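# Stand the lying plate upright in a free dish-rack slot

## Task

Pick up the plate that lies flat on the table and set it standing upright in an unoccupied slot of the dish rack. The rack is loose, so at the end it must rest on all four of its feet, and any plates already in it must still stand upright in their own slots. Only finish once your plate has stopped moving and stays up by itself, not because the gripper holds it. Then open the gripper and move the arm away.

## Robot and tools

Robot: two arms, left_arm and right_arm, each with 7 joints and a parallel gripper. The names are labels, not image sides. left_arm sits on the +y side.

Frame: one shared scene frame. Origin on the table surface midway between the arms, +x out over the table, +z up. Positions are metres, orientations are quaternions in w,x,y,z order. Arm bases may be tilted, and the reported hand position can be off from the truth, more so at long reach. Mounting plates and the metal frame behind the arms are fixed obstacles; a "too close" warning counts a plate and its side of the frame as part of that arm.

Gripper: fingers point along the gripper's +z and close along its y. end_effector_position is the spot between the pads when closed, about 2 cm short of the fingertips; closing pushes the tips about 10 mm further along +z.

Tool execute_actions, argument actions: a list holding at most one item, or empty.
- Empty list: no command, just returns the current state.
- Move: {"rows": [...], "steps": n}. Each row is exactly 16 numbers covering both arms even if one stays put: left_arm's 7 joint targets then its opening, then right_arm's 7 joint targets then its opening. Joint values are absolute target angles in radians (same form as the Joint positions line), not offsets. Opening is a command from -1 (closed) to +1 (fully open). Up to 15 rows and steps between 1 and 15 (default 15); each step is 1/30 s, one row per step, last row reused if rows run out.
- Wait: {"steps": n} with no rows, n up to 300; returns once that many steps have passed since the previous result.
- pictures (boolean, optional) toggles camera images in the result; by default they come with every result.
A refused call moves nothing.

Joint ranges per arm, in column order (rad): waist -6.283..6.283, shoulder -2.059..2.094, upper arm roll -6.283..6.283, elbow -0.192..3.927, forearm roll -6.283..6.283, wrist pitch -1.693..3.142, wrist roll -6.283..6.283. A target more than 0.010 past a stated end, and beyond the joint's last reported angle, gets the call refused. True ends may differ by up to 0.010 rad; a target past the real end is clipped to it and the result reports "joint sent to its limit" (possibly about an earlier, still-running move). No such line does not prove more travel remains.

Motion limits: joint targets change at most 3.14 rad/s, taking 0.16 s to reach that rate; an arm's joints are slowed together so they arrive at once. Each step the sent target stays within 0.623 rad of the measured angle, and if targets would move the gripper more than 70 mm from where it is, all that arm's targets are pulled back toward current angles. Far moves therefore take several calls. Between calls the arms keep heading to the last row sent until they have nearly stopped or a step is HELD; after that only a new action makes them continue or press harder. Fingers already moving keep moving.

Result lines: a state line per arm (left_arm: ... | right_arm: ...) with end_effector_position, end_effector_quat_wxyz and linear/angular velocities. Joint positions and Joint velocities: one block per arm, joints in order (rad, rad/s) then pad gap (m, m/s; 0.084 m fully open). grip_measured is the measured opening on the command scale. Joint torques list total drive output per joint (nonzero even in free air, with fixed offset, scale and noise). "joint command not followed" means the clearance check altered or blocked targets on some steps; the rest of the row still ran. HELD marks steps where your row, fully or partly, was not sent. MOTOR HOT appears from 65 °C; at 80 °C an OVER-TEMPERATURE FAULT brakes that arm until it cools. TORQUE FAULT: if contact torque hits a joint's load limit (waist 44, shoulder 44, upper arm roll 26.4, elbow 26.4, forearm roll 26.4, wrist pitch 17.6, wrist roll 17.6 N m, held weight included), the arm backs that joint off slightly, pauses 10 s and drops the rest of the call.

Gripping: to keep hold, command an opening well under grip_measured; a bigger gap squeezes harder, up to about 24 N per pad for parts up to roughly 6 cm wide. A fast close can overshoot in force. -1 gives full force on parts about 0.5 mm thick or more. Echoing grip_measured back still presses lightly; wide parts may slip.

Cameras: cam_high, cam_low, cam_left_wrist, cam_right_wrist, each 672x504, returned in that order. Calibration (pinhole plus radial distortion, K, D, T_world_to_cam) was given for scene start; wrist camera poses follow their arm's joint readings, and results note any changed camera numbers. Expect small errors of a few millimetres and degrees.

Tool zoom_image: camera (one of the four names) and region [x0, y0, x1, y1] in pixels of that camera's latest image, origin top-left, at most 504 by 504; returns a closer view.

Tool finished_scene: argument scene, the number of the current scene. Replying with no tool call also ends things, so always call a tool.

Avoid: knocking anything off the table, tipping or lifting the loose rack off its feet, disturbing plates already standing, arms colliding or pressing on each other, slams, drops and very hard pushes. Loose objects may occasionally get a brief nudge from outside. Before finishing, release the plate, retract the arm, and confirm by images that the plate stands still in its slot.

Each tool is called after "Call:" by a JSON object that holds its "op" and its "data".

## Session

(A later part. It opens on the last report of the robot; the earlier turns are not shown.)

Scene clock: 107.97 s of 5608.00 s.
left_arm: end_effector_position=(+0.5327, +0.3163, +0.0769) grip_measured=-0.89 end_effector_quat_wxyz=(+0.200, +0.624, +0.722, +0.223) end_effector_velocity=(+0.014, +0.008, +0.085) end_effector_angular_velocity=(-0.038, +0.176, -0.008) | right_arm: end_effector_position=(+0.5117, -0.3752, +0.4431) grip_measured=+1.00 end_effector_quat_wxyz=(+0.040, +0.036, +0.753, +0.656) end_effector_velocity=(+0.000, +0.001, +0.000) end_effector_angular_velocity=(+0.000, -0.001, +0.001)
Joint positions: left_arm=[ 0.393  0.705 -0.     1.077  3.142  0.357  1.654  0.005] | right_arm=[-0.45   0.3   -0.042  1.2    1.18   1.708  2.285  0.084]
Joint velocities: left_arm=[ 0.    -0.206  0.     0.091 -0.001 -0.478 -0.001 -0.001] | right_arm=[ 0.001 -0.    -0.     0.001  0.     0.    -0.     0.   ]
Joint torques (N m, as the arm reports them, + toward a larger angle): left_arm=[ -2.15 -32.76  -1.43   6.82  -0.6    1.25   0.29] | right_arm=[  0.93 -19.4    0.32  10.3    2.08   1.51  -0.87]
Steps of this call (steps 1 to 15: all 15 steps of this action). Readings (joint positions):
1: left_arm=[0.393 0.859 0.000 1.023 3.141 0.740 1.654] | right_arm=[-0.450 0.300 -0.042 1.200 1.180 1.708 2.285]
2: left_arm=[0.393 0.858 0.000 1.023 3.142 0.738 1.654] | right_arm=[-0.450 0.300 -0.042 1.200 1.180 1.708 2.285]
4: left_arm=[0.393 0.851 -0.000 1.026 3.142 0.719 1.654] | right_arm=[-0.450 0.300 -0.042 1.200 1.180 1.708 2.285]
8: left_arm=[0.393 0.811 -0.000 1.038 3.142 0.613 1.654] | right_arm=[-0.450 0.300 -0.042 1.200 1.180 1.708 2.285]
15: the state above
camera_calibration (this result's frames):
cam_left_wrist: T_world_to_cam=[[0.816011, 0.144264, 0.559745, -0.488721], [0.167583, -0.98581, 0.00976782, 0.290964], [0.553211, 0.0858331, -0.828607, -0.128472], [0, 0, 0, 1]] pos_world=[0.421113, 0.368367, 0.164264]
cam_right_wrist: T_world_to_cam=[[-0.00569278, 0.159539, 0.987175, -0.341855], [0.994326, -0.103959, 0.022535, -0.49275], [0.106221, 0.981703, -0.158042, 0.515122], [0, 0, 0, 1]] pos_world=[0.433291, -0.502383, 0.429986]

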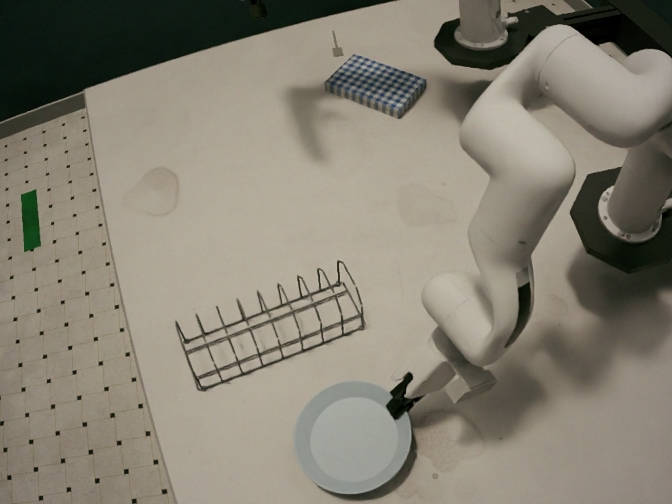

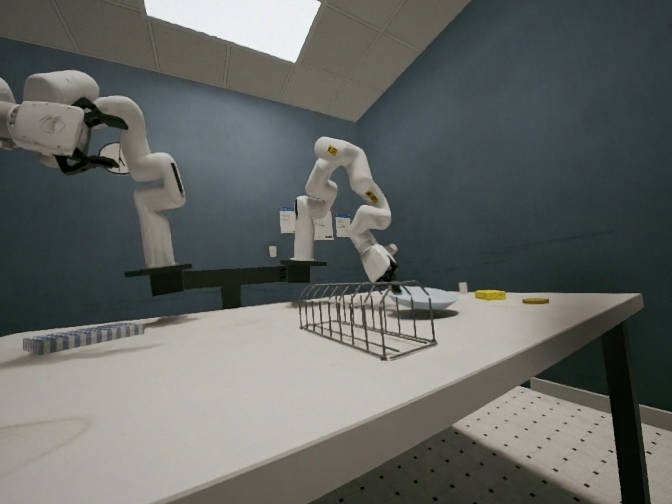

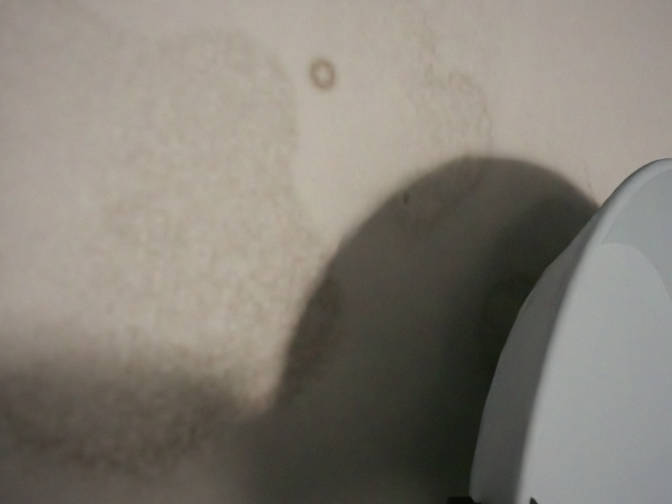

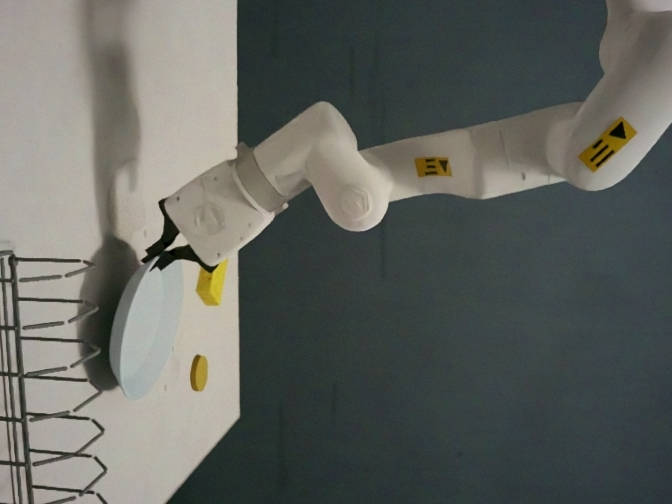

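Call:
{"op": "execute_actions", "data": {"actions": [{"rows":[[0.393,0.685,0,1.082,3.1416,0.298,1.654,-1,-0.45,0.3,-0.042,1.2,1.18,1.708,2.285,1],[0.393,0.672,0,1.087,3.1416,0.264,1.654,-1,-0.45,0.3,-0.042,1.2,1.18,1.708,2.285,1],[0.393,0.651,0,1.094,3.1416,0.213,1.654,-1,-0.45,0.3,-0.042,1.2,1.18,1.708,2.285,1],[0.393,0.631,0,1.101,3.1416,0.162,1.654,-1,-0.45,0.3,-0.042,1.2,1.18,1.708,2.285,1],[0.393,0.611,0,1.108,3.1416,0.111,1.654,-1,-0.45,0.3,-0.042,1.2,1.18,1.708,2.285,1],[0.393,0.591,0,1.115,3.1416,0.06,1.654,-1,-0.45,0.3,-0.042,1.2,1.18,1.708,2.285,1],[0.393,0.571,0,1.122,3.1416,0.009,1.654,-1,-0.45,0.3,-0.042,1.2,1.18,1.708,2.285,1],[0.393,0.551,0,1.129,3.1416,-0.042,1.654,-1,-0.45,0.3,-0.042,1.2,1.18,1.708,2.285,1],[0.393,0.531,0,1.135,3.1416,-0.093,1.654,-1,-0.45,0.3,-0.042,1.2,1.18,1.708,2.285,1],[0.393,0.511,0,1.142,3.1416,-0.144,1.654,-1,-0.45,0.3,-0.042,1.2,1.18,1.708,2.285,1],[0.393,0.491,0,1.149,3.1416,-0.195,1.654,-1,-0.45,0.3,-0.042,1.2,1.18,1.708,2.285,1],[0.393,0.471,0,1.156,3.1416,-0.246,1.654,-1,-0.45,0.3,-0.042,1.2,1.18,1.708,2.285,1],[0.393,0.451,0,1.163,3.1416,-0.297,1.654,-1,-0.45,0.3,-0.042,1.2,1.18,1.708,2.285,1],[0.393,0.431,0,1.17,3.1416,-0.348,1.654,-1,-0.45,0.3,-0.042,1.2,1.18,1.708,2.285,1],[0.393,0.411,0,1.177,3.1416,-0.399,1.654,-1,-0.45,0.3,-0.042,1.2,1.18,1.708,2.285,1]],"steps":15}], "pictures": false}}

Call:
{"op": "execute_actions", "data": {"actions": [{"rows":[[0.393,0.391,0,1.184,3.1416,-0.45,1.66,-1,-0.45,0.3,-0.042,1.2,1.18,1.708,2.285,1],[0.393,0.371,0,1.191,3.1416,-0.501,1.68,-1,-0.45,0.3,-0.042,1.2,1.18,1.708,2.285,1],[0.393,0.351,0,1.198,3.1416,-0.552,1.71,-1,-0.45,0.3,-0.042,1.2,1.18,1.708,2.285,1],[0.393,0.33,0,1.205,3.1416,-0.603,1.75,-1,-0.45,0.3,-0.042,1.2,1.18,1.708,2.285,1],[0.393,0.31,0,1.212,3.1416,-0.654,1.8,-1,-0.45,0.3,-0.042,1.2,1.18,1.708,2.285,1],[0.393,0.29,0,1.218,3.1416,-0.705,1.86,-1,-0.45,0.3,-0.042,1.2,1.18,1.708,2.285,1],[0.39,0.27,0,1.225,3.1416,-0.756,1.92,-1,-0.45,0.3,-0.042,1.2,1.18,1.708,2.285,1],[0.385,0.25,0,1.232,3.1416,-0.807,1.99,-1,-0.45,0.3,-0.042,1.2,1.18,1.708,2.285,1],[0.38,0.23,0,1.239,3.1416,-0.858,2.06,-1,-0.45,0.3,-0.042,1.2,1.18,1.708,2.285,1],[0.37,0.217,0,1.244,3.1416,-0.892,2.13,-1,-0.45,0.3,-0.042,1.2,1.18,1.708,2.285,1],[0.36,0.203,0,1.248,3.1416,-0.926,2.2,-1,-0.45,0.3,-0.042,1.2,1.18,1.708,2.285,1],[0.35,0.197,0,1.251,3.1416,-0.943,2.27,-1,-0.45,0.3,-0.042,1.2,1.18,1.708,2.285,1],[0.34,0.19,0,1.253,3.1416,-0.96,2.34,-1,-0.45,0.3,-0.042,1.2,1.18,1.708,2.285,1],[0.33,0.19,0,1.253,3.1416,-0.96,2.41,-1,-0.45,0.3,-0.042,1.2,1.18,1.708,2.285,1],[0.32,0.19,0,1.253,3.1416,-0.96,2.48,-1,-0.45,0.3,-0.042,1.2,1.18,1.708,2.285,1]],"steps":15}], "pictures": false}}

Call:
{"op": "execute_actions", "data": {"actions": [{"rows":[[0.31,0.19,0,1.253,3.1416,-0.96,2.55,-1,-0.45,0.3,-0.042,1.2,1.18,1.708,2.285,1],[0.30,0.19,0,1.253,3.1416,-0.96,2.62,-1,-0.45,0.3,-0.042,1.2,1.18,1.708,2.285,1],[0.29,0.19,0,1.253,3.1416,-0.96,2.69,-1,-0.45,0.3,-0.042,1.2,1.18,1.708,2.285,1],[0.28,0.19,0,1.253,3.1416,-0.96,2.76,-1,-0.45,0.3,-0.042,1.2,1.18,1.708,2.285,1],[0.27,0.19,0,1.253,3.1416,-0.96,2.83,-1,-0.45,0.3,-0.042,1.2,1.18,1.708,2.285,1],[0.26,0.19,0,1.253,3.1416,-0.96,2.9,-1,-0.45,0.3,-0.042,1.2,1.18,1.708,2.285,1],[0.25,0.19,0,1.253,3.1416,-0.96,2.97,-1,-0.45,0.3,-0.042,1.2,1.18,1.708,2.285,1],[0.24,0.19,0,1.253,3.1416,-0.96,3.04,-1,-0.45,0.3,-0.042,1.2,1.18,1.708,2.285,1],[0.23,0.19,0,1.253,3.1416,-0.96,3.11,-1,-0.45,0.3,-0.042,1.2,1.18,1.708,2.285,1],[0.22,0.19,0,1.253,3.1416,-0.96,3.18,-1,-0.45,0.3,-0.042,1.2,1.18,1.708,2.285,1],[0.21,0.19,0,1.253,3.1416,-0.96,3.25,-1,-0.45,0.3,-0.042,1.2,1.18,1.708,2.285,1],[0.20,0.19,0,1.253,3.1416,-0.96,3.32,-1,-0.45,0.3,-0.042,1.2,1.18,1.708,2.285,1],[0.19,0.19,0,1.253,3.1416,-0.96,3.39,-1,-0.45,0.3,-0.042,1.2,1.18,1.708,2.285,1],[0.18,0.19,0,1.253,3.1416,-0.96,3.46,-1,-0.45,0.3,-0.042,1.2,1.18,1.708,2.285,1],[0.17,0.19,0,1.253,3.1416,-0.96,3.53,-1,-0.45,0.3,-0.042,1.2,1.18,1.708,2.285,1]],"steps":15}], "pictures": false}}

Call:
{"op": "execute_actions", "data": {"actions": [{"rows":[[0.16,0.19,0,1.253,3.1416,-0.96,3.6,-1,-0.45,0.3,-0.042,1.2,1.18,1.708,2.285,1],[0.15,0.19,0,1.253,3.1416,-0.96,3.67,-1,-0.45,0.3,-0.042,1.2,1.18,1.708,2.285,1],[0.14,0.19,0,1.253,3.1416,-0.96,3.74,-1,-0.45,0.3,-0.042,1.2,1.18,1.708,2.285,1],[0.13,0.189,0,1.251,3.1416,-0.95,3.81,-1,-0.45,0.3,-0.042,1.2,1.18,1.708,2.285,1],[0.12,0.188,0,1.248,3.1416,-0.93,3.88,-1,-0.45,0.3,-0.042,1.2,1.18,1.708,2.285,1],[0.11,0.187,0,1.243,3.1416,-0.9,3.95,-1,-0.45,0.3,-0.042,1.2,1.18,1.708,2.285,1],[0.10,0.184,0,1.236,3.1416,-0.86,4.02,-1,-0.45,0.3,-0.042,1.2,1.18,1.708,2.285,1],[0.09,0.182,0,1.229,3.1416,-0.82,4.09,-1,-0.45,0.3,-0.042,1.2,1.18,1.708,2.285,1],[0.08,0.18,0,1.222,3.1416,-0.78,4.15,-1,-0.45,0.3,-0.042,1.2,1.18,1.708,2.285,1],[0.07,0.177,0,1.215,3.1416,-0.74,4.2,-1,-0.45,0.3,-0.042,1.2,1.18,1.708,2.285,1],[0.06,0.175,0,1.209,3.1416,-0.7,4.25,-1,-0.45,0.3,-0.042,1.2,1.18,1.708,2.285,1],[0.05,0.173,0,1.202,3.1416,-0.66,4.29,-1,-0.45,0.3,-0.042,1.2,1.18,1.708,2.285,1],[0.04,0.171,0,1.195,3.1416,-0.62,4.32,-1,-0.45,0.3,-0.042,1.2,1.18,1.708,2.285,1],[0.03,0.168,0,1.188,3.1416,-0.58,4.335,-1,-0.45,0.3,-0.042,1.2,1.18,1.708,2.285,1],[0.02,0.166,0,1.181,3.1416,-0.54,4.34,-1,-0.45,0.3,-0.042,1.2,1.18,1.708,2.285,1]],"steps":15}], "pictures": false}}

Call:
{"op": "execute_actions", "data": {"actions": [{"rows":[[0.01,0.164,0,1.174,3.1416,-0.5,4.34,-1,-0.45,0.3,-0.042,1.2,1.18,1.708,2.285,1],[0,0.161,0,1.167,3.1416,-0.455,4.34,-1,-0.45,0.3,-0.042,1.2,1.18,1.708,2.285,1],[-0.01,0.159,0,1.159,3.1416,-0.41,4.34,-1,-0.45,0.3,-0.042,1.2,1.18,1.708,2.285,1],[-0.018,0.156,0,1.151,3.1416,-0.365,4.34,-1,-0.45,0.3,-0.042,1.2,1.18,1.708,2.285,1],[-0.025,0.153,0,1.143,3.1416,-0.32,4.34,-1,-0.45,0.3,-0.042,1.2,1.18,1.708,2.285,1],[-0.03,0.151,0,1.136,3.1416,-0.275,4.34,-1,-0.45,0.3,-0.042,1.2,1.18,1.708,2.285,1],[-0.034,0.148,0,1.128,3.1416,-0.23,4.34,-1,-0.45,0.3,-0.042,1.2,1.18,1.708,2.285,1],[-0.037,0.146,0,1.12,3.1416,-0.185,4.34,-1,-0.45,0.3,-0.042,1.2,1.18,1.708,2.285,1],[-0.037,0.143,0,1.113,3.1416,-0.14,4.34,-1,-0.45,0.3,-0.042,1.2,1.18,1.708,2.285,1],[-0.037,0.143,0,1.105,3.1416,-0.095,4.34,-1,-0.45,0.3,-0.042,1.2,1.18,1.708,2.285,1],[-0.037,0.145,0,1.097,3.1416,-0.05,4.34,-1,-0.45,0.3,-0.042,1.2,1.18,1.708,2.285,1],[-0.037,0.148,0,1.089,3.1416,-0.01,4.34,-1,-0.45,0.3,-0.042,1.2,1.18,1.708,2.285,1],[-0.037,0.152,0,1.081,3.1416,0.025,4.34,-1,-0.45,0.3,-0.042,1.2,1.18,1.708,2.285,1],[-0.037,0.156,0,1.074,3.1416,0.055,4.34,-1,-0.45,0.3,-0.042,1.2,1.18,1.708,2.285,1],[-0.0368,0.1584,0,1.0683,3.1416,0.0764,4.34,-1,-0.45,0.3,-0.042,1.2,1.18,1.708,2.285,1]],"steps":15}], "pictures": false}}

Call:
{"op": "execute_actions", "data": {"actions": [{"steps":14}]}}

Scene clock: 147.20 s of 5608.00 s.
left_arm: end_effector_position=(+0.5079, +0.3166, +0.1689) grip_measured=-0.89 end_effector_quat_wxyz=(+0.127, +0.646, +0.742, +0.124) end_effector_velocity=(-0.110, -0.006, +0.301) end_effector_angular_velocity=(-0.150, +0.697, -0.040) | right_arm: end_effector_position=(+0.5117, -0.3752, +0.4431) grip_measured=+1.00 end_effector_quat_wxyz=(+0.040, +0.036, +0.753, +0.656) end_effector_velocity=(+0.000, -0.001, +0.000) end_effector_angular_velocity=(-0.001, -0.001, -0.002)
Joint positions: left_arm=[ 0.393  0.497 -0.     1.147  3.142 -0.177  1.654  0.005] | right_arm=[-0.45   0.3   -0.042  1.2    1.18   1.708  2.285  0.084]
Joint velocities: left_arm=[ 0.001 -0.587 -0.     0.195 -0.    -1.497 -0.001  0.   ] | right_arm=[-0.001 -0.    -0.     0.001  0.    -0.001  0.     0.   ]
Joint torques (N m, as the arm reports them, + toward a larger angle): left_arm=[ -2.32 -42.55  -1.43  15.64  -0.65  -0.09   0.29] | right_arm=[  1.33 -19.22   0.06  10.31   2.2    1.54  -0.81]
Steps of this call (steps 1 to 30: the robot went on to your last target; steps 31 to 120: nothing new was sent; then 34.73 s passed at rest; steps 121 to 135: all 15 steps of this action). Readings (joint positions):
121: left_arm=[0.393 0.692 0.000 1.080 3.142 0.315 1.654] | right_arm=[-0.450 0.300 -0.042 1.200 1.180 1.708 2.285]
122: left_arm=[0.393 0.691 0.000 1.080 3.142 0.312 1.654] | right_arm=[-0.450 0.300 -0.042 1.200 1.180 1.708 2.285]
124: left_arm=[0.393 0.683 0.000 1.082 3.142 0.287 1.654] | right_arm=[-0.450 0.300 -0.042 1.200 1.180 1.708 2.285]
128: left_arm=[0.393 0.630 0.000 1.101 3.142 0.155 1.654] | right_arm=[-0.450 0.300 -0.042 1.200 1.180 1.708 2.285]
135: the state above

Scene clock: 147.70 s of 5608.00 s.
left_arm: end_effector_position=(+0.4367, +0.2993, +0.3322) grip_measured=-0.89 end_effector_quat_wxyz=(+0.033, +0.832, +0.554, -0.000) end_effector_velocity=(-0.095, -0.121, +0.234) end_effector_angular_velocity=(-0.034, +0.247, -2.278) | right_arm: end_effector_position=(+0.5117, -0.3752, +0.4431) grip_measured=+1.00 end_effector_quat_wxyz=(+0.040, +0.036, +0.753, +0.656) end_effector_velocity=(-0.001, +0.001, +0.000) end_effector_angular_velocity=(+0.001, +0.001, +0.003)
Joint positions: left_arm=[ 0.365  0.222  0.     1.242  3.142 -0.874  2.151  0.005] | right_arm=[-0.45   0.3   -0.042  1.2    1.18   1.708  2.285  0.084]
Joint velocities: left_arm=[-0.265 -0.347 -0.015  0.125 -0.004 -0.86   1.984 -0.   ] | right_arm=[ 0.002 -0.001  0.    -0.002 -0.     0.    -0.     0.   ]
Joint torques (N m, as the arm reports them, + toward a larger angle): left_arm=[ -2.71 -31.17  -2.11  15.82  -0.91  -0.41  -0.02] | right_arm=[  0.97 -19.18   0.04  10.3    2.12   1.53  -0.82]
Steps of this call (steps 1 to 15: all 15 steps of this action). Readings (joint positions):
1: left_arm=[0.393 0.478 -0.000 1.154 3.142 -0.227 1.654] | right_arm=[-0.450 0.300 -0.042 1.200 1.180 1.708 2.285]
2: left_arm=[0.393 0.458 -0.000 1.161 3.142 -0.277 1.654] | right_arm=[-0.450 0.300 -0.042 1.200 1.180 1.708 2.285]
4: left_arm=[0.393 0.418 0.000 1.175 3.142 -0.379 1.659] | right_arm=[-0.450 0.300 -0.042 1.200 1.180 1.708 2.285]
8: left_arm=[0.393 0.339 0.000 1.202 3.142 -0.580 1.760] | right_arm=[-0.450 0.300 -0.042 1.200 1.180 1.708 2.285]
15: the state above

Scene clock: 148.20 s of 5608.00 s.
left_arm: end_effector_position=(+0.4301, +0.2408, +0.3575) grip_measured=-0.89 end_effector_quat_wxyz=(+0.039, +0.999, -0.006, -0.002) end_effector_velocity=(+0.006, -0.118, +0.013) end_effector_angular_velocity=(-0.040, -0.194, -2.380) | right_arm: end_effector_position=(+0.5117, -0.3752, +0.4431) grip_measured=+1.00 end_effector_quat_wxyz=(+0.040, +0.036, +0.753, +0.656) end_effector_velocity=(-0.000, +0.001, -0.000) end_effector_angular_velocity=(+0.000, +0.000, +0.001)
Joint positions: left_arm=[ 0.218  0.191 -0.     1.253  3.142 -0.959  3.192  0.005] | right_arm=[-0.45   0.3   -0.042  1.2    1.18   1.708  2.285  0.084]
Joint velocities: left_arm=[-0.3   -0.007 -0.001  0.004  0.    -0.005  2.089  0.   ] | right_arm=[ 0.001 -0.001 -0.    -0.002 -0.    -0.    -0.     0.   ]
Joint torques (N m, as the arm reports them, + toward a larger angle): left_arm=[ -2.99 -36.53  -1.54  18.92  -0.91  -1.5    0.08] | right_arm=[  1.05 -19.36   0.2   10.43   2.27   1.51  -0.85]
Steps of this call (steps 1 to 15: all 15 steps of this action). Readings (joint positions):
1: left_arm=[0.355 0.212 -0.000 1.246 3.142 -0.899 2.218] | right_arm=[-0.450 0.300 -0.042 1.200 1.180 1.708 2.285]
2: left_arm=[0.346 0.205 -0.001 1.248 3.142 -0.918 2.286] | right_arm=[-0.450 0.300 -0.042 1.200 1.180 1.708 2.285]
4: left_arm=[0.327 0.197 -0.001 1.251 3.142 -0.940 2.424] | right_arm=[-0.450 0.300 -0.042 1.200 1.180 1.708 2.285]
8: left_arm=[0.288 0.193 -0.000 1.251 3.142 -0.955 2.702] | right_arm=[-0.450 0.300 -0.042 1.200 1.180 1.708 2.285]
15: the state above

Scene clock: 148.70 s of 5608.00 s.
left_arm: end_effector_position=(+0.4749, +0.1740, +0.3458) grip_measured=-0.89 end_effector_quat_wxyz=(-0.008, +0.830, -0.544, +0.119) end_effector_velocity=(+0.238, -0.180, -0.046) end_effector_angular_velocity=(+0.122, -1.310, -1.576) | right_arm: end_effector_position=(+0.5117, -0.3752, +0.4431) grip_measured=+1.00 end_effector_quat_wxyz=(+0.040, +0.036, +0.753, +0.656) end_effector_velocity=(-0.000, +0.000, -0.000) end_effector_angular_velocity=(+0.001, +0.001, -0.001)
Joint positions: left_arm=[ 0.066  0.176  0.     1.211  3.142 -0.719  4.198  0.005] | right_arm=[-0.45   0.3   -0.042  1.2    1.18   1.708  2.285  0.084]
Joint velocities: left_arm=[-0.329 -0.072 -0.002 -0.221 -0.001  1.283  1.395  0.   ] | right_arm=[-0.001  0.     0.    -0.001  0.    -0.     0.     0.   ]
Joint torques (N m, as the arm reports them, + toward a larger angle): left_arm=[ -2.42 -36.5   -2.28  19.79  -1.16  -1.23  -0.37] | right_arm=[  1.07 -19.31   0.54  10.49   2.4    1.54  -0.75]
Steps of this call (steps 1 to 15: all 15 steps of this action). Readings (joint positions):
1: left_arm=[0.208 0.191 -0.000 1.253 3.142 -0.959 3.262] | right_arm=[-0.450 0.300 -0.042 1.200 1.180 1.708 2.285]
2: left_arm=[0.198 0.190 -0.000 1.253 3.142 -0.960 3.332] | right_arm=[-0.450 0.300 -0.042 1.200 1.180 1.708 2.285]
4: left_arm=[0.178 0.190 -0.000 1.253 3.142 -0.960 3.472] | right_arm=[-0.450 0.300 -0.042 1.200 1.180 1.708 2.285]
8: left_arm=[0.138 0.189 -0.000 1.251 3.142 -0.949 3.752] | right_arm=[-0.450 0.300 -0.042 1.200 1.180 1.708 2.285]
15: the state above

Scene clock: 149.20 s of 5608.00 s.
left_arm: end_effector_position=(+0.5887, +0.1049, +0.3596) grip_measured=-0.89 end_effector_quat_wxyz=(-0.141, +0.713, -0.582, +0.365) end_effector_velocity=(+0.178, -0.038, +0.021) end_effector_angular_velocity=(-0.191, -0.903, +0.087) | right_arm: end_effector_position=(+0.5117, -0.3752, +0.4431) grip_measured=+1.00 end_effector_quat_wxyz=(+0.040, +0.036, +0.753, +0.656) end_effector_velocity=(+0.000, -0.000, +0.000) end_effector_angular_velocity=(-0.001, +0.000, +0.000)
Joint positions: left_arm=[-0.035  0.147  0.     1.099  3.142 -0.067  4.339  0.005] | right_arm=[-0.45   0.3   -0.042  1.2    1.18   1.708  2.285  0.084]
Joint velocities: left_arm=[-0.013  0.058  0.01  -0.232  0.001  1.217  0.006 -0.   ] | right_arm=[ 0.     0.001  0.     0.002 -0.     0.     0.001  0.   ]
Joint torques (N m, as the arm reports them, + toward a larger angle): left_arm=[ -3.05 -33.79  -2.59  20.02  -0.83   1.52   0.18] | right_arm=[  1.26 -19.59   0.12  10.29   2.04   1.58  -0.9 ]
Steps of this call (steps 1 to 15: all 15 steps of this action). Readings (joint positions):
1: left_arm=[0.055 0.174 0.000 1.204 3.142 -0.676 4.239] | right_arm=[-0.450 0.300 -0.042 1.200 1.180 1.708 2.285]
2: left_arm=[0.044 0.172 0.000 1.197 3.142 -0.634 4.271] | right_arm=[-0.450 0.300 -0.042 1.200 1.180 1.708 2.285]
4: left_arm=[0.023 0.167 -0.000 1.182 3.142 -0.549 4.308] | right_arm=[-0.450 0.300 -0.042 1.200 1.180 1.708 2.285]
8: left_arm=[-0.013 0.157 -0.001 1.152 3.141 -0.375 4.333] | right_arm=[-0.450 0.300 -0.042 1.200 1.180 1.708 2.285]
15: the state above

Scene clock: 149.67 s of 5608.00 s.
left_arm: end_effector_position=(+0.6062, +0.0999, +0.3594) grip_measured=-0.89 end_effector_quat_wxyz=(-0.164, +0.698, -0.568, +0.405) end_effector_velocity=(+0.001, -0.001, -0.000) end_effector_angular_velocity=(-0.002, -0.006, -0.000) | right_arm: end_effector_position=(+0.5117, -0.3752, +0.4431) grip_measured=+1.00 end_effector_quat_wxyz=(+0.040, +0.036, +0.753, +0.656) end_effector_velocity=(-0.000, -0.001, -0.000) end_effector_angular_velocity=(-0.001, +0.000, -0.000)
Joint positions: left_arm=[-0.037  0.158  0.     1.069  3.142  0.075  4.34   0.005] | right_arm=[-0.45   0.3   -0.042  1.2    1.18   1.708  2.285  0.084]
Joint velocities: left_arm=[-0.001  0.002 -0.    -0.002 -0.001  0.01   0.     0.   ] | right_arm=[-0.     0.    -0.     0.001 -0.001 -0.     0.     0.   ]
Joint torques (N m, as the arm reports them, + toward a larger angle): left_arm=[ -2.89 -37.98  -2.41  22.17  -0.92   2.46   0.14] | right_arm=[  1.42 -18.94   0.35  10.34   2.21   1.55  -0.83]
Steps of this call (steps 1 to 14: the robot went on to your last target). Readings (joint positions):
1: left_arm=[-0.035 0.150 0.000 1.092 3.142 -0.028 4.340] | right_arm=[-0.450 0.300 -0.042 1.200 1.180 1.708 2.285]
2: left_arm=[-0.036 0.153 0.001 1.084 3.142 0.005 4.340] | right_arm=[-0.450 0.300 -0.042 1.200 1.180 1.708 2.285]
4: left_arm=[-0.036 0.157 0.001 1.074 3.142 0.044 4.340] | right_arm=[-0.450 0.300 -0.042 1.200 1.180 1.708 2.285]
8: left_arm=[-0.036 0.158 0.000 1.069 3.142 0.069 4.340] | right_arm=[-0.450 0.300 -0.042 1.200 1.180 1.708 2.285]
14: the state above
camera_calibration (this result's frames):
cam_left_wrist: T_world_to_cam=[[-0.648836, -0.32422, -0.688399, 0.707788], [-0.0304003, 0.915006, -0.402294, 0.140758], [0.760321, -0.240095, -0.603545, -0.0903819], [0, 0, 0, 1]] pos_world=[0.532236, 0.0789847, 0.489317]
cam_right_wrist: T_world_to_cam=[[-0.00569297, 0.159539, 0.987175, -0.341855], [0.994326, -0.103959, 0.0225352, -0.49275], [0.106221, 0.981703, -0.158041, 0.515121], [0, 0, 0, 1]] pos_world=[0.433291, -0.502383, 0.429986]

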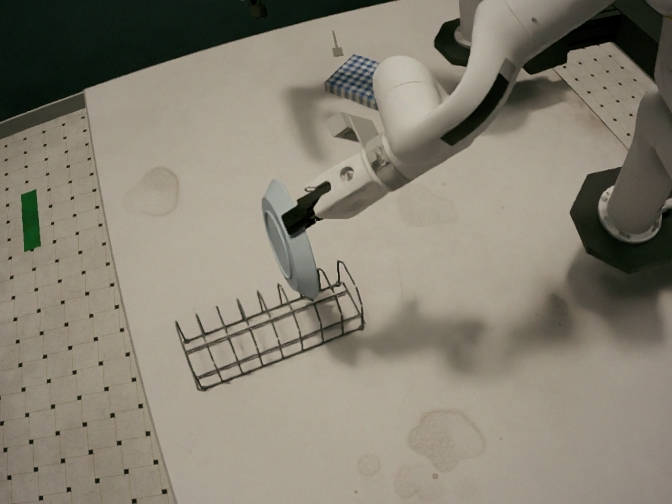

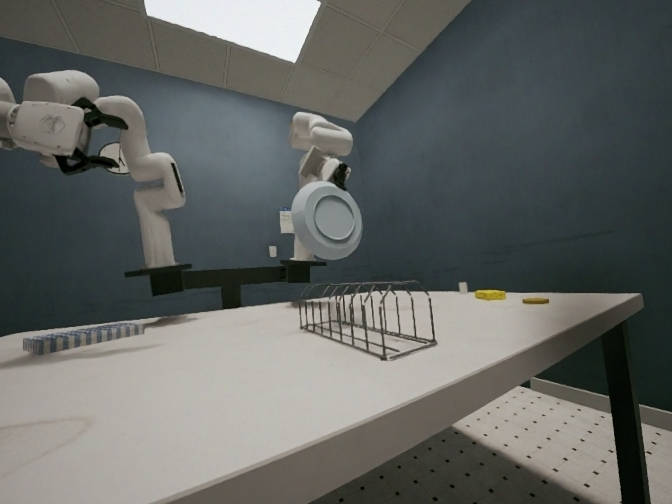

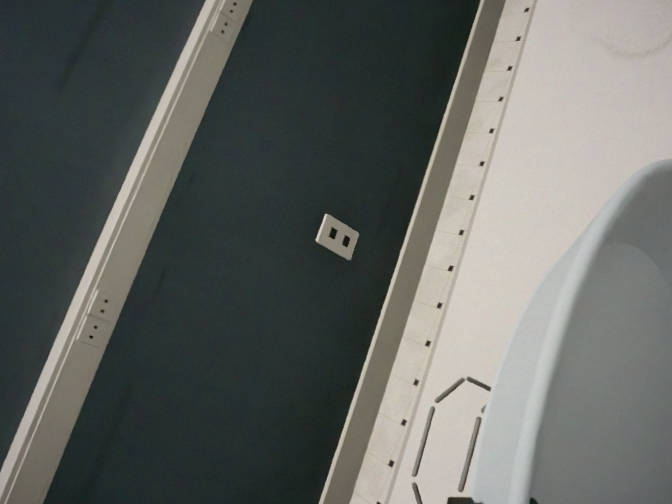

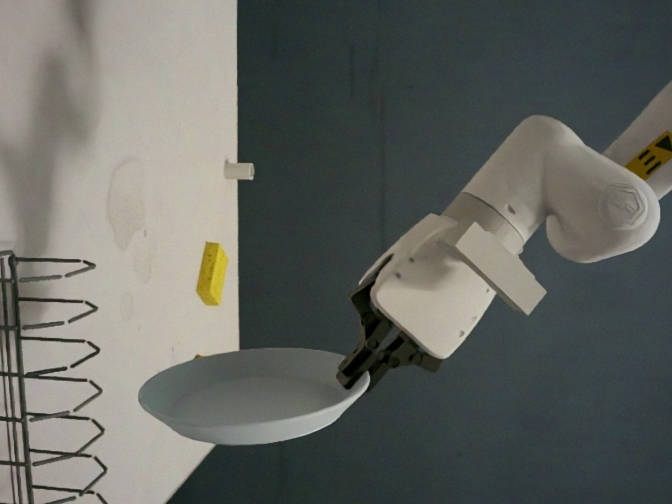

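Call:
{"op": "execute_actions", "data": {"actions": []}}

Call:
{"op": "zoom_image", "data": {"camera": "cam_right_wrist", "region": [60, 200, 460, 504]}}

Scene clock: 162.67 s of 5608.00 s.
left_arm: end_effector_position=(+0.6063, +0.0998, +0.3594) grip_measured=-0.89 end_effector_quat_wxyz=(-0.164, +0.698, -0.568, +0.405) end_effector_velocity=(+0.001, +0.001, +0.001) end_effector_angular_velocity=(-0.001, -0.002, +0.002) | right_arm: end_effector_position=(+0.5117, -0.3752, +0.4431) grip_measured=+1.00 end_effector_quat_wxyz=(+0.040, +0.036, +0.753, +0.656) end_effector_velocity=(+0.000, -0.001, -0.000) end_effector_angular_velocity=(-0.002, -0.002, -0.002)
Joint positions: left_arm=[-0.037  0.158  0.     1.068  3.142  0.076  4.34   0.005] | right_arm=[-0.45   0.3   -0.042  1.2    1.18   1.708  2.285  0.084]
Joint velocities: left_arm=[ 0.001 -0.001  0.001  0.002  0.     0.    -0.001 -0.   ] | right_arm=[-0.002 -0.     0.     0.001 -0.001 -0.001 -0.001  0.   ]
Joint torques (N m, as the arm reports them, + toward a larger angle): left_arm=[ -2.96 -37.7   -2.54  22.16  -0.85   2.35   0.19] | right_arm=[  1.04 -19.28   0.05  10.38   2.21   1.58  -0.72]
Steps of this call (steps 1 to 30: the robot went on to your last target; steps 31 to 120: nothing new was sent; then 9.00 s passed at rest). Readings (joint positions):
1: left_arm=[-0.037 0.158 0.000 1.068 3.142 0.076 4.340] | right_arm=[-0.450 0.300 -0.042 1.200 1.180 1.708 2.285]
2: left_arm=[-0.037 0.158 0.000 1.068 3.142 0.076 4.340] | right_arm=[-0.450 0.300 -0.042 1.200 1.180 1.708 2.285]
4: left_arm=[-0.037 0.158 0.000 1.068 3.142 0.076 4.340] | right_arm=[-0.450 0.300 -0.042 1.200 1.180 1.708 2.285]
8: left_arm=[-0.037 0.158 0.000 1.068 3.142 0.076 4.340] | right_arm=[-0.450 0.300 -0.042 1.200 1.180 1.708 2.285]
120: the state above
All arms were judged still, so your last target was given up. Only a new action makes them travel on or press farther. Fingers that are still opening or closing keep moving.
camera_calibration (this result's frames):
cam_left_wrist: T_world_to_cam=[[-0.648364, -0.324298, -0.688807, 0.707677], [-0.0300419, 0.914934, -0.402483, 0.140722], [0.760737, -0.240263, -0.602953, -0.0909511], [0, 0, 0, 1]] pos_world=[0.53225, 0.0788949, 0.489251]
cam_right_wrist: T_world_to_cam=[[-0.00569271, 0.159539, 0.987175, -0.341855], [0.994326, -0.103959, 0.022535, -0.49275], [0.106221, 0.981702, -0.158042, 0.515122], [0, 0, 0, 1]] pos_world=[0.433291, -0.502383, 0.429986]

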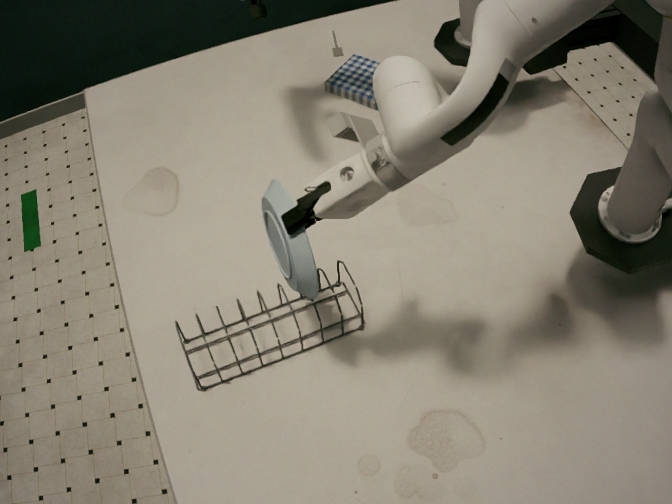

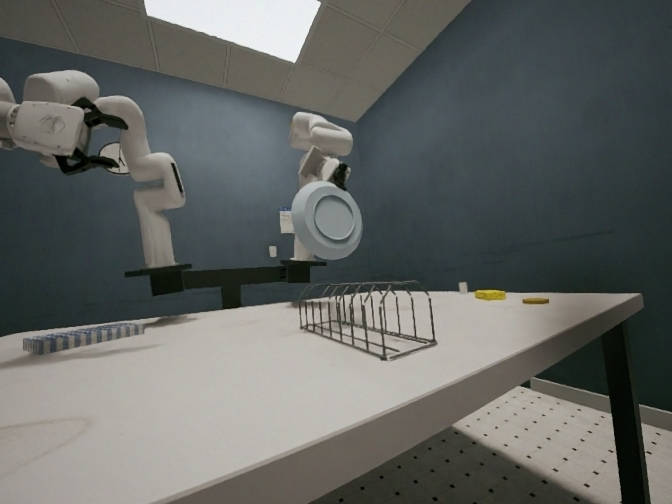

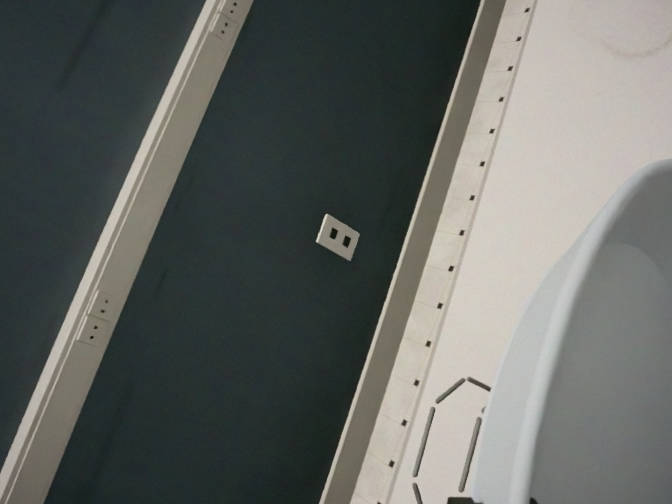

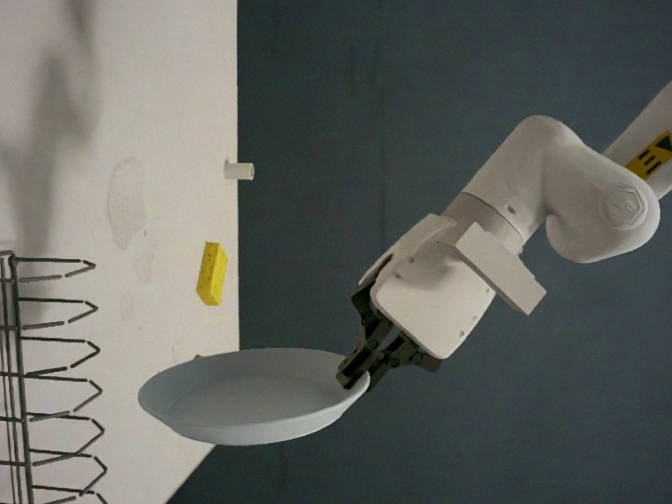

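Region (60, 200, 460, 504) of cam_right_wrist's 672x504 image, scaled by 1.260, with more detail than that image has; it fills the top 383 rows of this view, and the rest is white.

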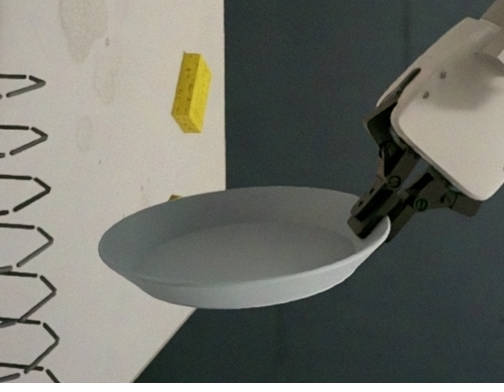

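Call:
{"op": "execute_actions", "data": {"actions": [{"rows":[[-0.0367,0.1600,0,1.0675,3.1416,0.0771,4.3408,-1,-0.45,0.3,-0.042,1.2,1.18,1.708,2.285,1],[-0.0367,0.1634,0,1.0656,3.1416,0.0784,4.3424,-1,-0.45,0.3,-0.042,1.2,1.18,1.708,2.285,1],[-0.0366,0.1678,0,1.0633,3.1416,0.0802,4.3445,-1,-0.45,0.3,-0.042,1.2,1.18,1.708,2.285,1],[-0.0364,0.1725,0,1.0608,3.1416,0.0821,4.3467,-1,-0.45,0.3,-0.042,1.2,1.18,1.708,2.285,1],[-0.0363,0.1772,0,1.0583,3.1416,0.0840,4.349,-1,-0.45,0.3,-0.042,1.2,1.18,1.708,2.285,1],[-0.0362,0.1819,0,1.0558,3.1416,0.0859,4.3512,-1,-0.45,0.3,-0.042,1.2,1.18,1.708,2.285,1],[-0.0361,0.1863,0,1.0535,3.1416,0.0877,4.3533,-1,-0.45,0.3,-0.042,1.2,1.18,1.708,2.285,1],[-0.036,0.1897,0,1.0517,3.1416,0.0891,4.3549,-1,-0.45,0.3,-0.042,1.2,1.18,1.708,2.285,1],[-0.0359,0.192,0,1.0505,3.1416,0.09,4.356,-1,-0.45,0.3,-0.042,1.2,1.18,1.708,2.285,1]],"steps":15}], "pictures": false}}

Call:
{"op": "execute_actions", "data": {"actions": [{"steps":10}]}}

Call:
{"op": "zoom_image", "data": {"camera": "cam_right_wrist", "region": [0, 240, 264, 504]}}

Call:
{"op": "zoom_image", "data": {"camera": "cam_high", "region": [160, 170, 400, 410]}}

Scene clock: 184.90 s of 5608.00 s.
left_arm: end_effector_position=(+0.5976, +0.0996, +0.3349) grip_measured=-0.89 end_effector_quat_wxyz=(-0.159, +0.699, -0.579, +0.389) end_effector_velocity=(+0.006, -0.001, +0.005) end_effector_angular_velocity=(-0.001, -0.019, -0.000) | right_arm: end_effector_position=(+0.5117, -0.3752, +0.4431) grip_measured=+1.00 end_effector_quat_wxyz=(+0.040, +0.036, +0.753, +0.656) end_effector_velocity=(+0.000, +0.000, +0.000) end_effector_angular_velocity=(-0.000, -0.000, +0.001)
Joint positions: left_arm=[-0.036  0.191  0.     1.051  3.142  0.09   4.355  0.005] | right_arm=[-0.45   0.3   -0.042  1.2    1.18   1.708  2.285  0.084]
Joint velocities: left_arm=[ 0.     0.002 -0.     0.011 -0.     0.01   0.004 -0.   ] | right_arm=[ 0.    -0.     0.     0.001 -0.     0.001  0.001  0.   ]
Joint torques (N m, as the arm reports them, + toward a larger angle): left_arm=[ -2.97 -38.33  -2.53  21.62  -0.86   2.28   0.16] | right_arm=[  1.04 -19.2    0.12  10.29   2.17   1.42  -0.74]
Steps of this call (steps 1 to 90: nothing new was sent; then 18.73 s passed at rest; steps 91 to 105: all 15 steps of this action). Readings (joint positions):
91: left_arm=[-0.037 0.158 0.000 1.068 3.142 0.076 4.340] | right_arm=[-0.450 0.300 -0.042 1.200 1.180 1.708 2.285]
92: left_arm=[-0.037 0.159 -0.000 1.068 3.142 0.077 4.340] | right_arm=[-0.450 0.300 -0.042 1.200 1.180 1.708 2.285]
94: left_arm=[-0.037 0.161 -0.000 1.067 3.142 0.078 4.342] | right_arm=[-0.450 0.300 -0.042 1.200 1.180 1.708 2.285]
98: left_arm=[-0.036 0.177 0.000 1.059 3.142 0.084 4.349] | right_arm=[-0.450 0.300 -0.042 1.200 1.180 1.708 2.285]
105: the state above

Scene clock: 185.23 s of 5608.00 s.
left_arm: end_effector_position=(+0.5975, +0.0996, +0.3345) grip_measured=-0.89 end_effector_quat_wxyz=(-0.159, +0.699, -0.579, +0.389) end_effector_velocity=(-0.000, -0.000, -0.001) end_effector_angular_velocity=(-0.001, +0.002, +0.000) | right_arm: end_effector_position=(+0.5117, -0.3752, +0.4431) grip_measured=+1.00 end_effector_quat_wxyz=(+0.040, +0.036, +0.753, +0.656) end_effector_velocity=(+0.000, -0.000, -0.001) end_effector_angular_velocity=(-0.000, +0.001, -0.001)
Joint positions: left_arm=[-0.036  0.192 -0.     1.051  3.142  0.09   4.356  0.005] | right_arm=[-0.45   0.3   -0.042  1.2    1.18   1.708  2.285  0.084]
Joint velocities: left_arm=[ 0.     0.003 -0.     0.001 -0.001  0.    -0.001 -0.   ] | right_arm=[ 0.     0.001 -0.    -0.     0.    -0.001 -0.     0.   ]
Joint torques (N m, as the arm reports them, + toward a larger angle): left_arm=[ -3.14 -38.4   -2.47  21.48  -0.72   2.26   0.11] | right_arm=[  1.5  -19.16   0.04  10.32   2.06   1.53  -0.95]
Steps of this call (steps 1 to 10: the robot went on to your last target). Readings (joint positions):
1: left_arm=[-0.036 0.191 -0.000 1.051 3.142 0.090 4.356] | right_arm=[-0.450 0.300 -0.042 1.200 1.180 1.708 2.285]
2: left_arm=[-0.036 0.191 -0.000 1.051 3.142 0.090 4.356] | right_arm=[-0.450 0.300 -0.042 1.200 1.180 1.708 2.285]
4: left_arm=[-0.036 0.191 -0.000 1.051 3.142 0.090 4.356] | right_arm=[-0.450 0.300 -0.042 1.200 1.180 1.708 2.285]
8: left_arm=[-0.036 0.192 -0.000 1.051 3.142 0.090 4.356] | right_arm=[-0.450 0.300 -0.042 1.200 1.180 1.708 2.285]
10: the state above
camera_calibration (this result's frames):
cam_left_wrist: T_world_to_cam=[[-0.674879, -0.302046, -0.673281, 0.693144], [-0.0309269, 0.923169, -0.383149, 0.123808], [0.73728, -0.237757, -0.632368, -0.0756934], [0, 0, 0, 1]] pos_world=[0.527425, 0.0770694, 0.466252]
cam_right_wrist: T_world_to_cam=[[-0.00569287, 0.159539, 0.987175, -0.341855], [0.994326, -0.103959, 0.0225351, -0.49275], [0.106221, 0.981703, -0.158042, 0.515122], [0, 0, 0, 1]] pos_world=[0.433291, -0.502383, 0.429986]

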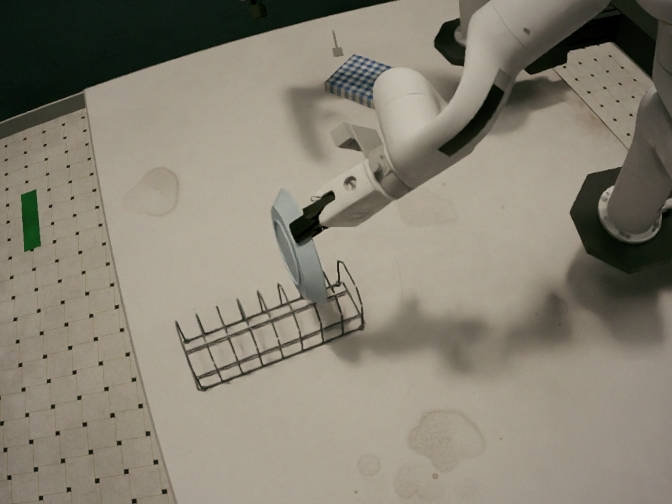

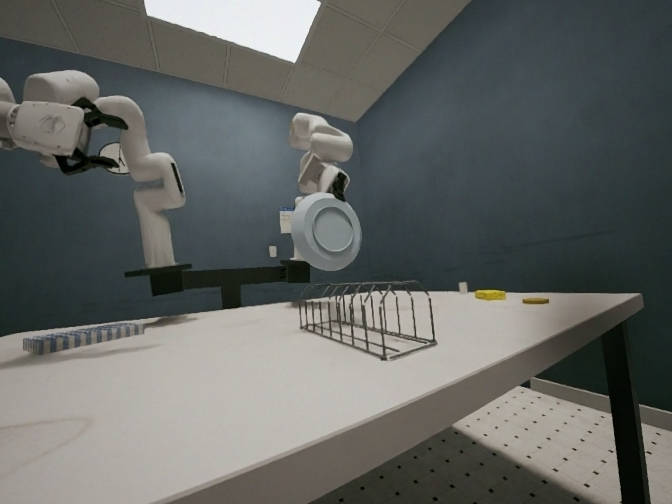

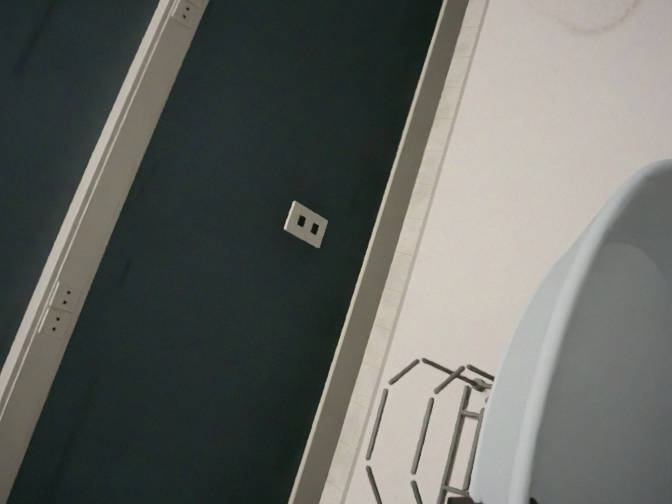

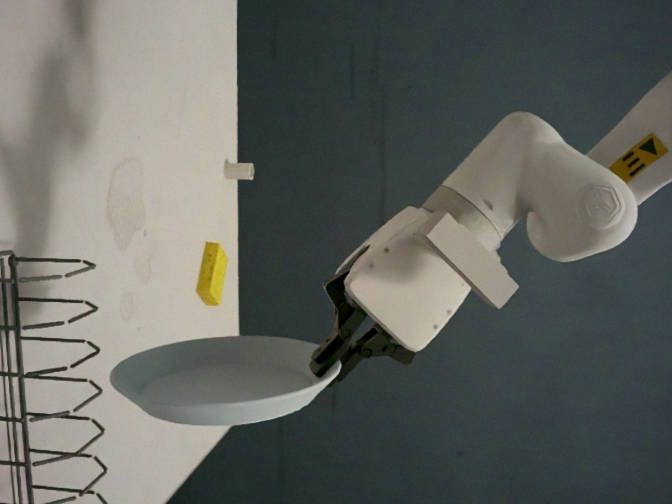

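Region (0, 240, 264, 504) of cam_right_wrist's 672x504 image, scaled by 1.909, with more detail than that image has.

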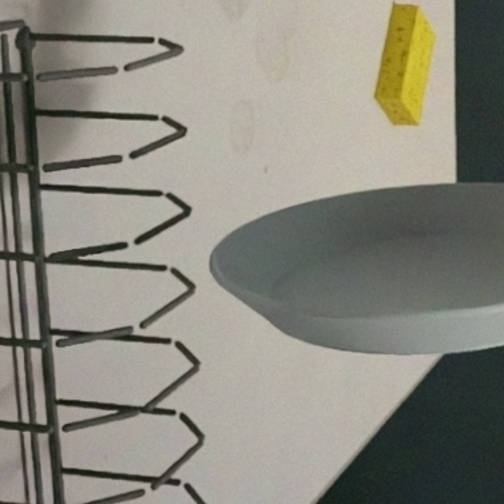

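Region (160, 170, 400, 410) of cam_high's 672x504 image, scaled by 2.100, with more detail than that image has.

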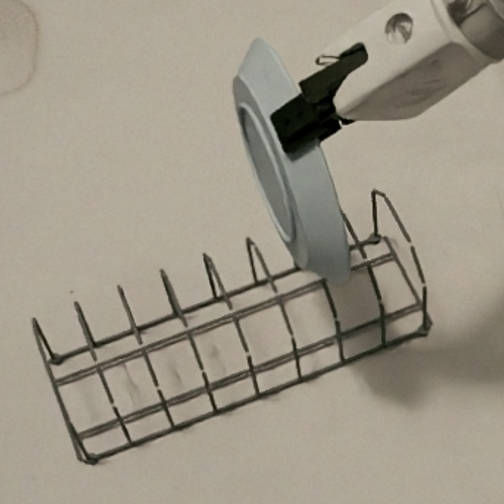

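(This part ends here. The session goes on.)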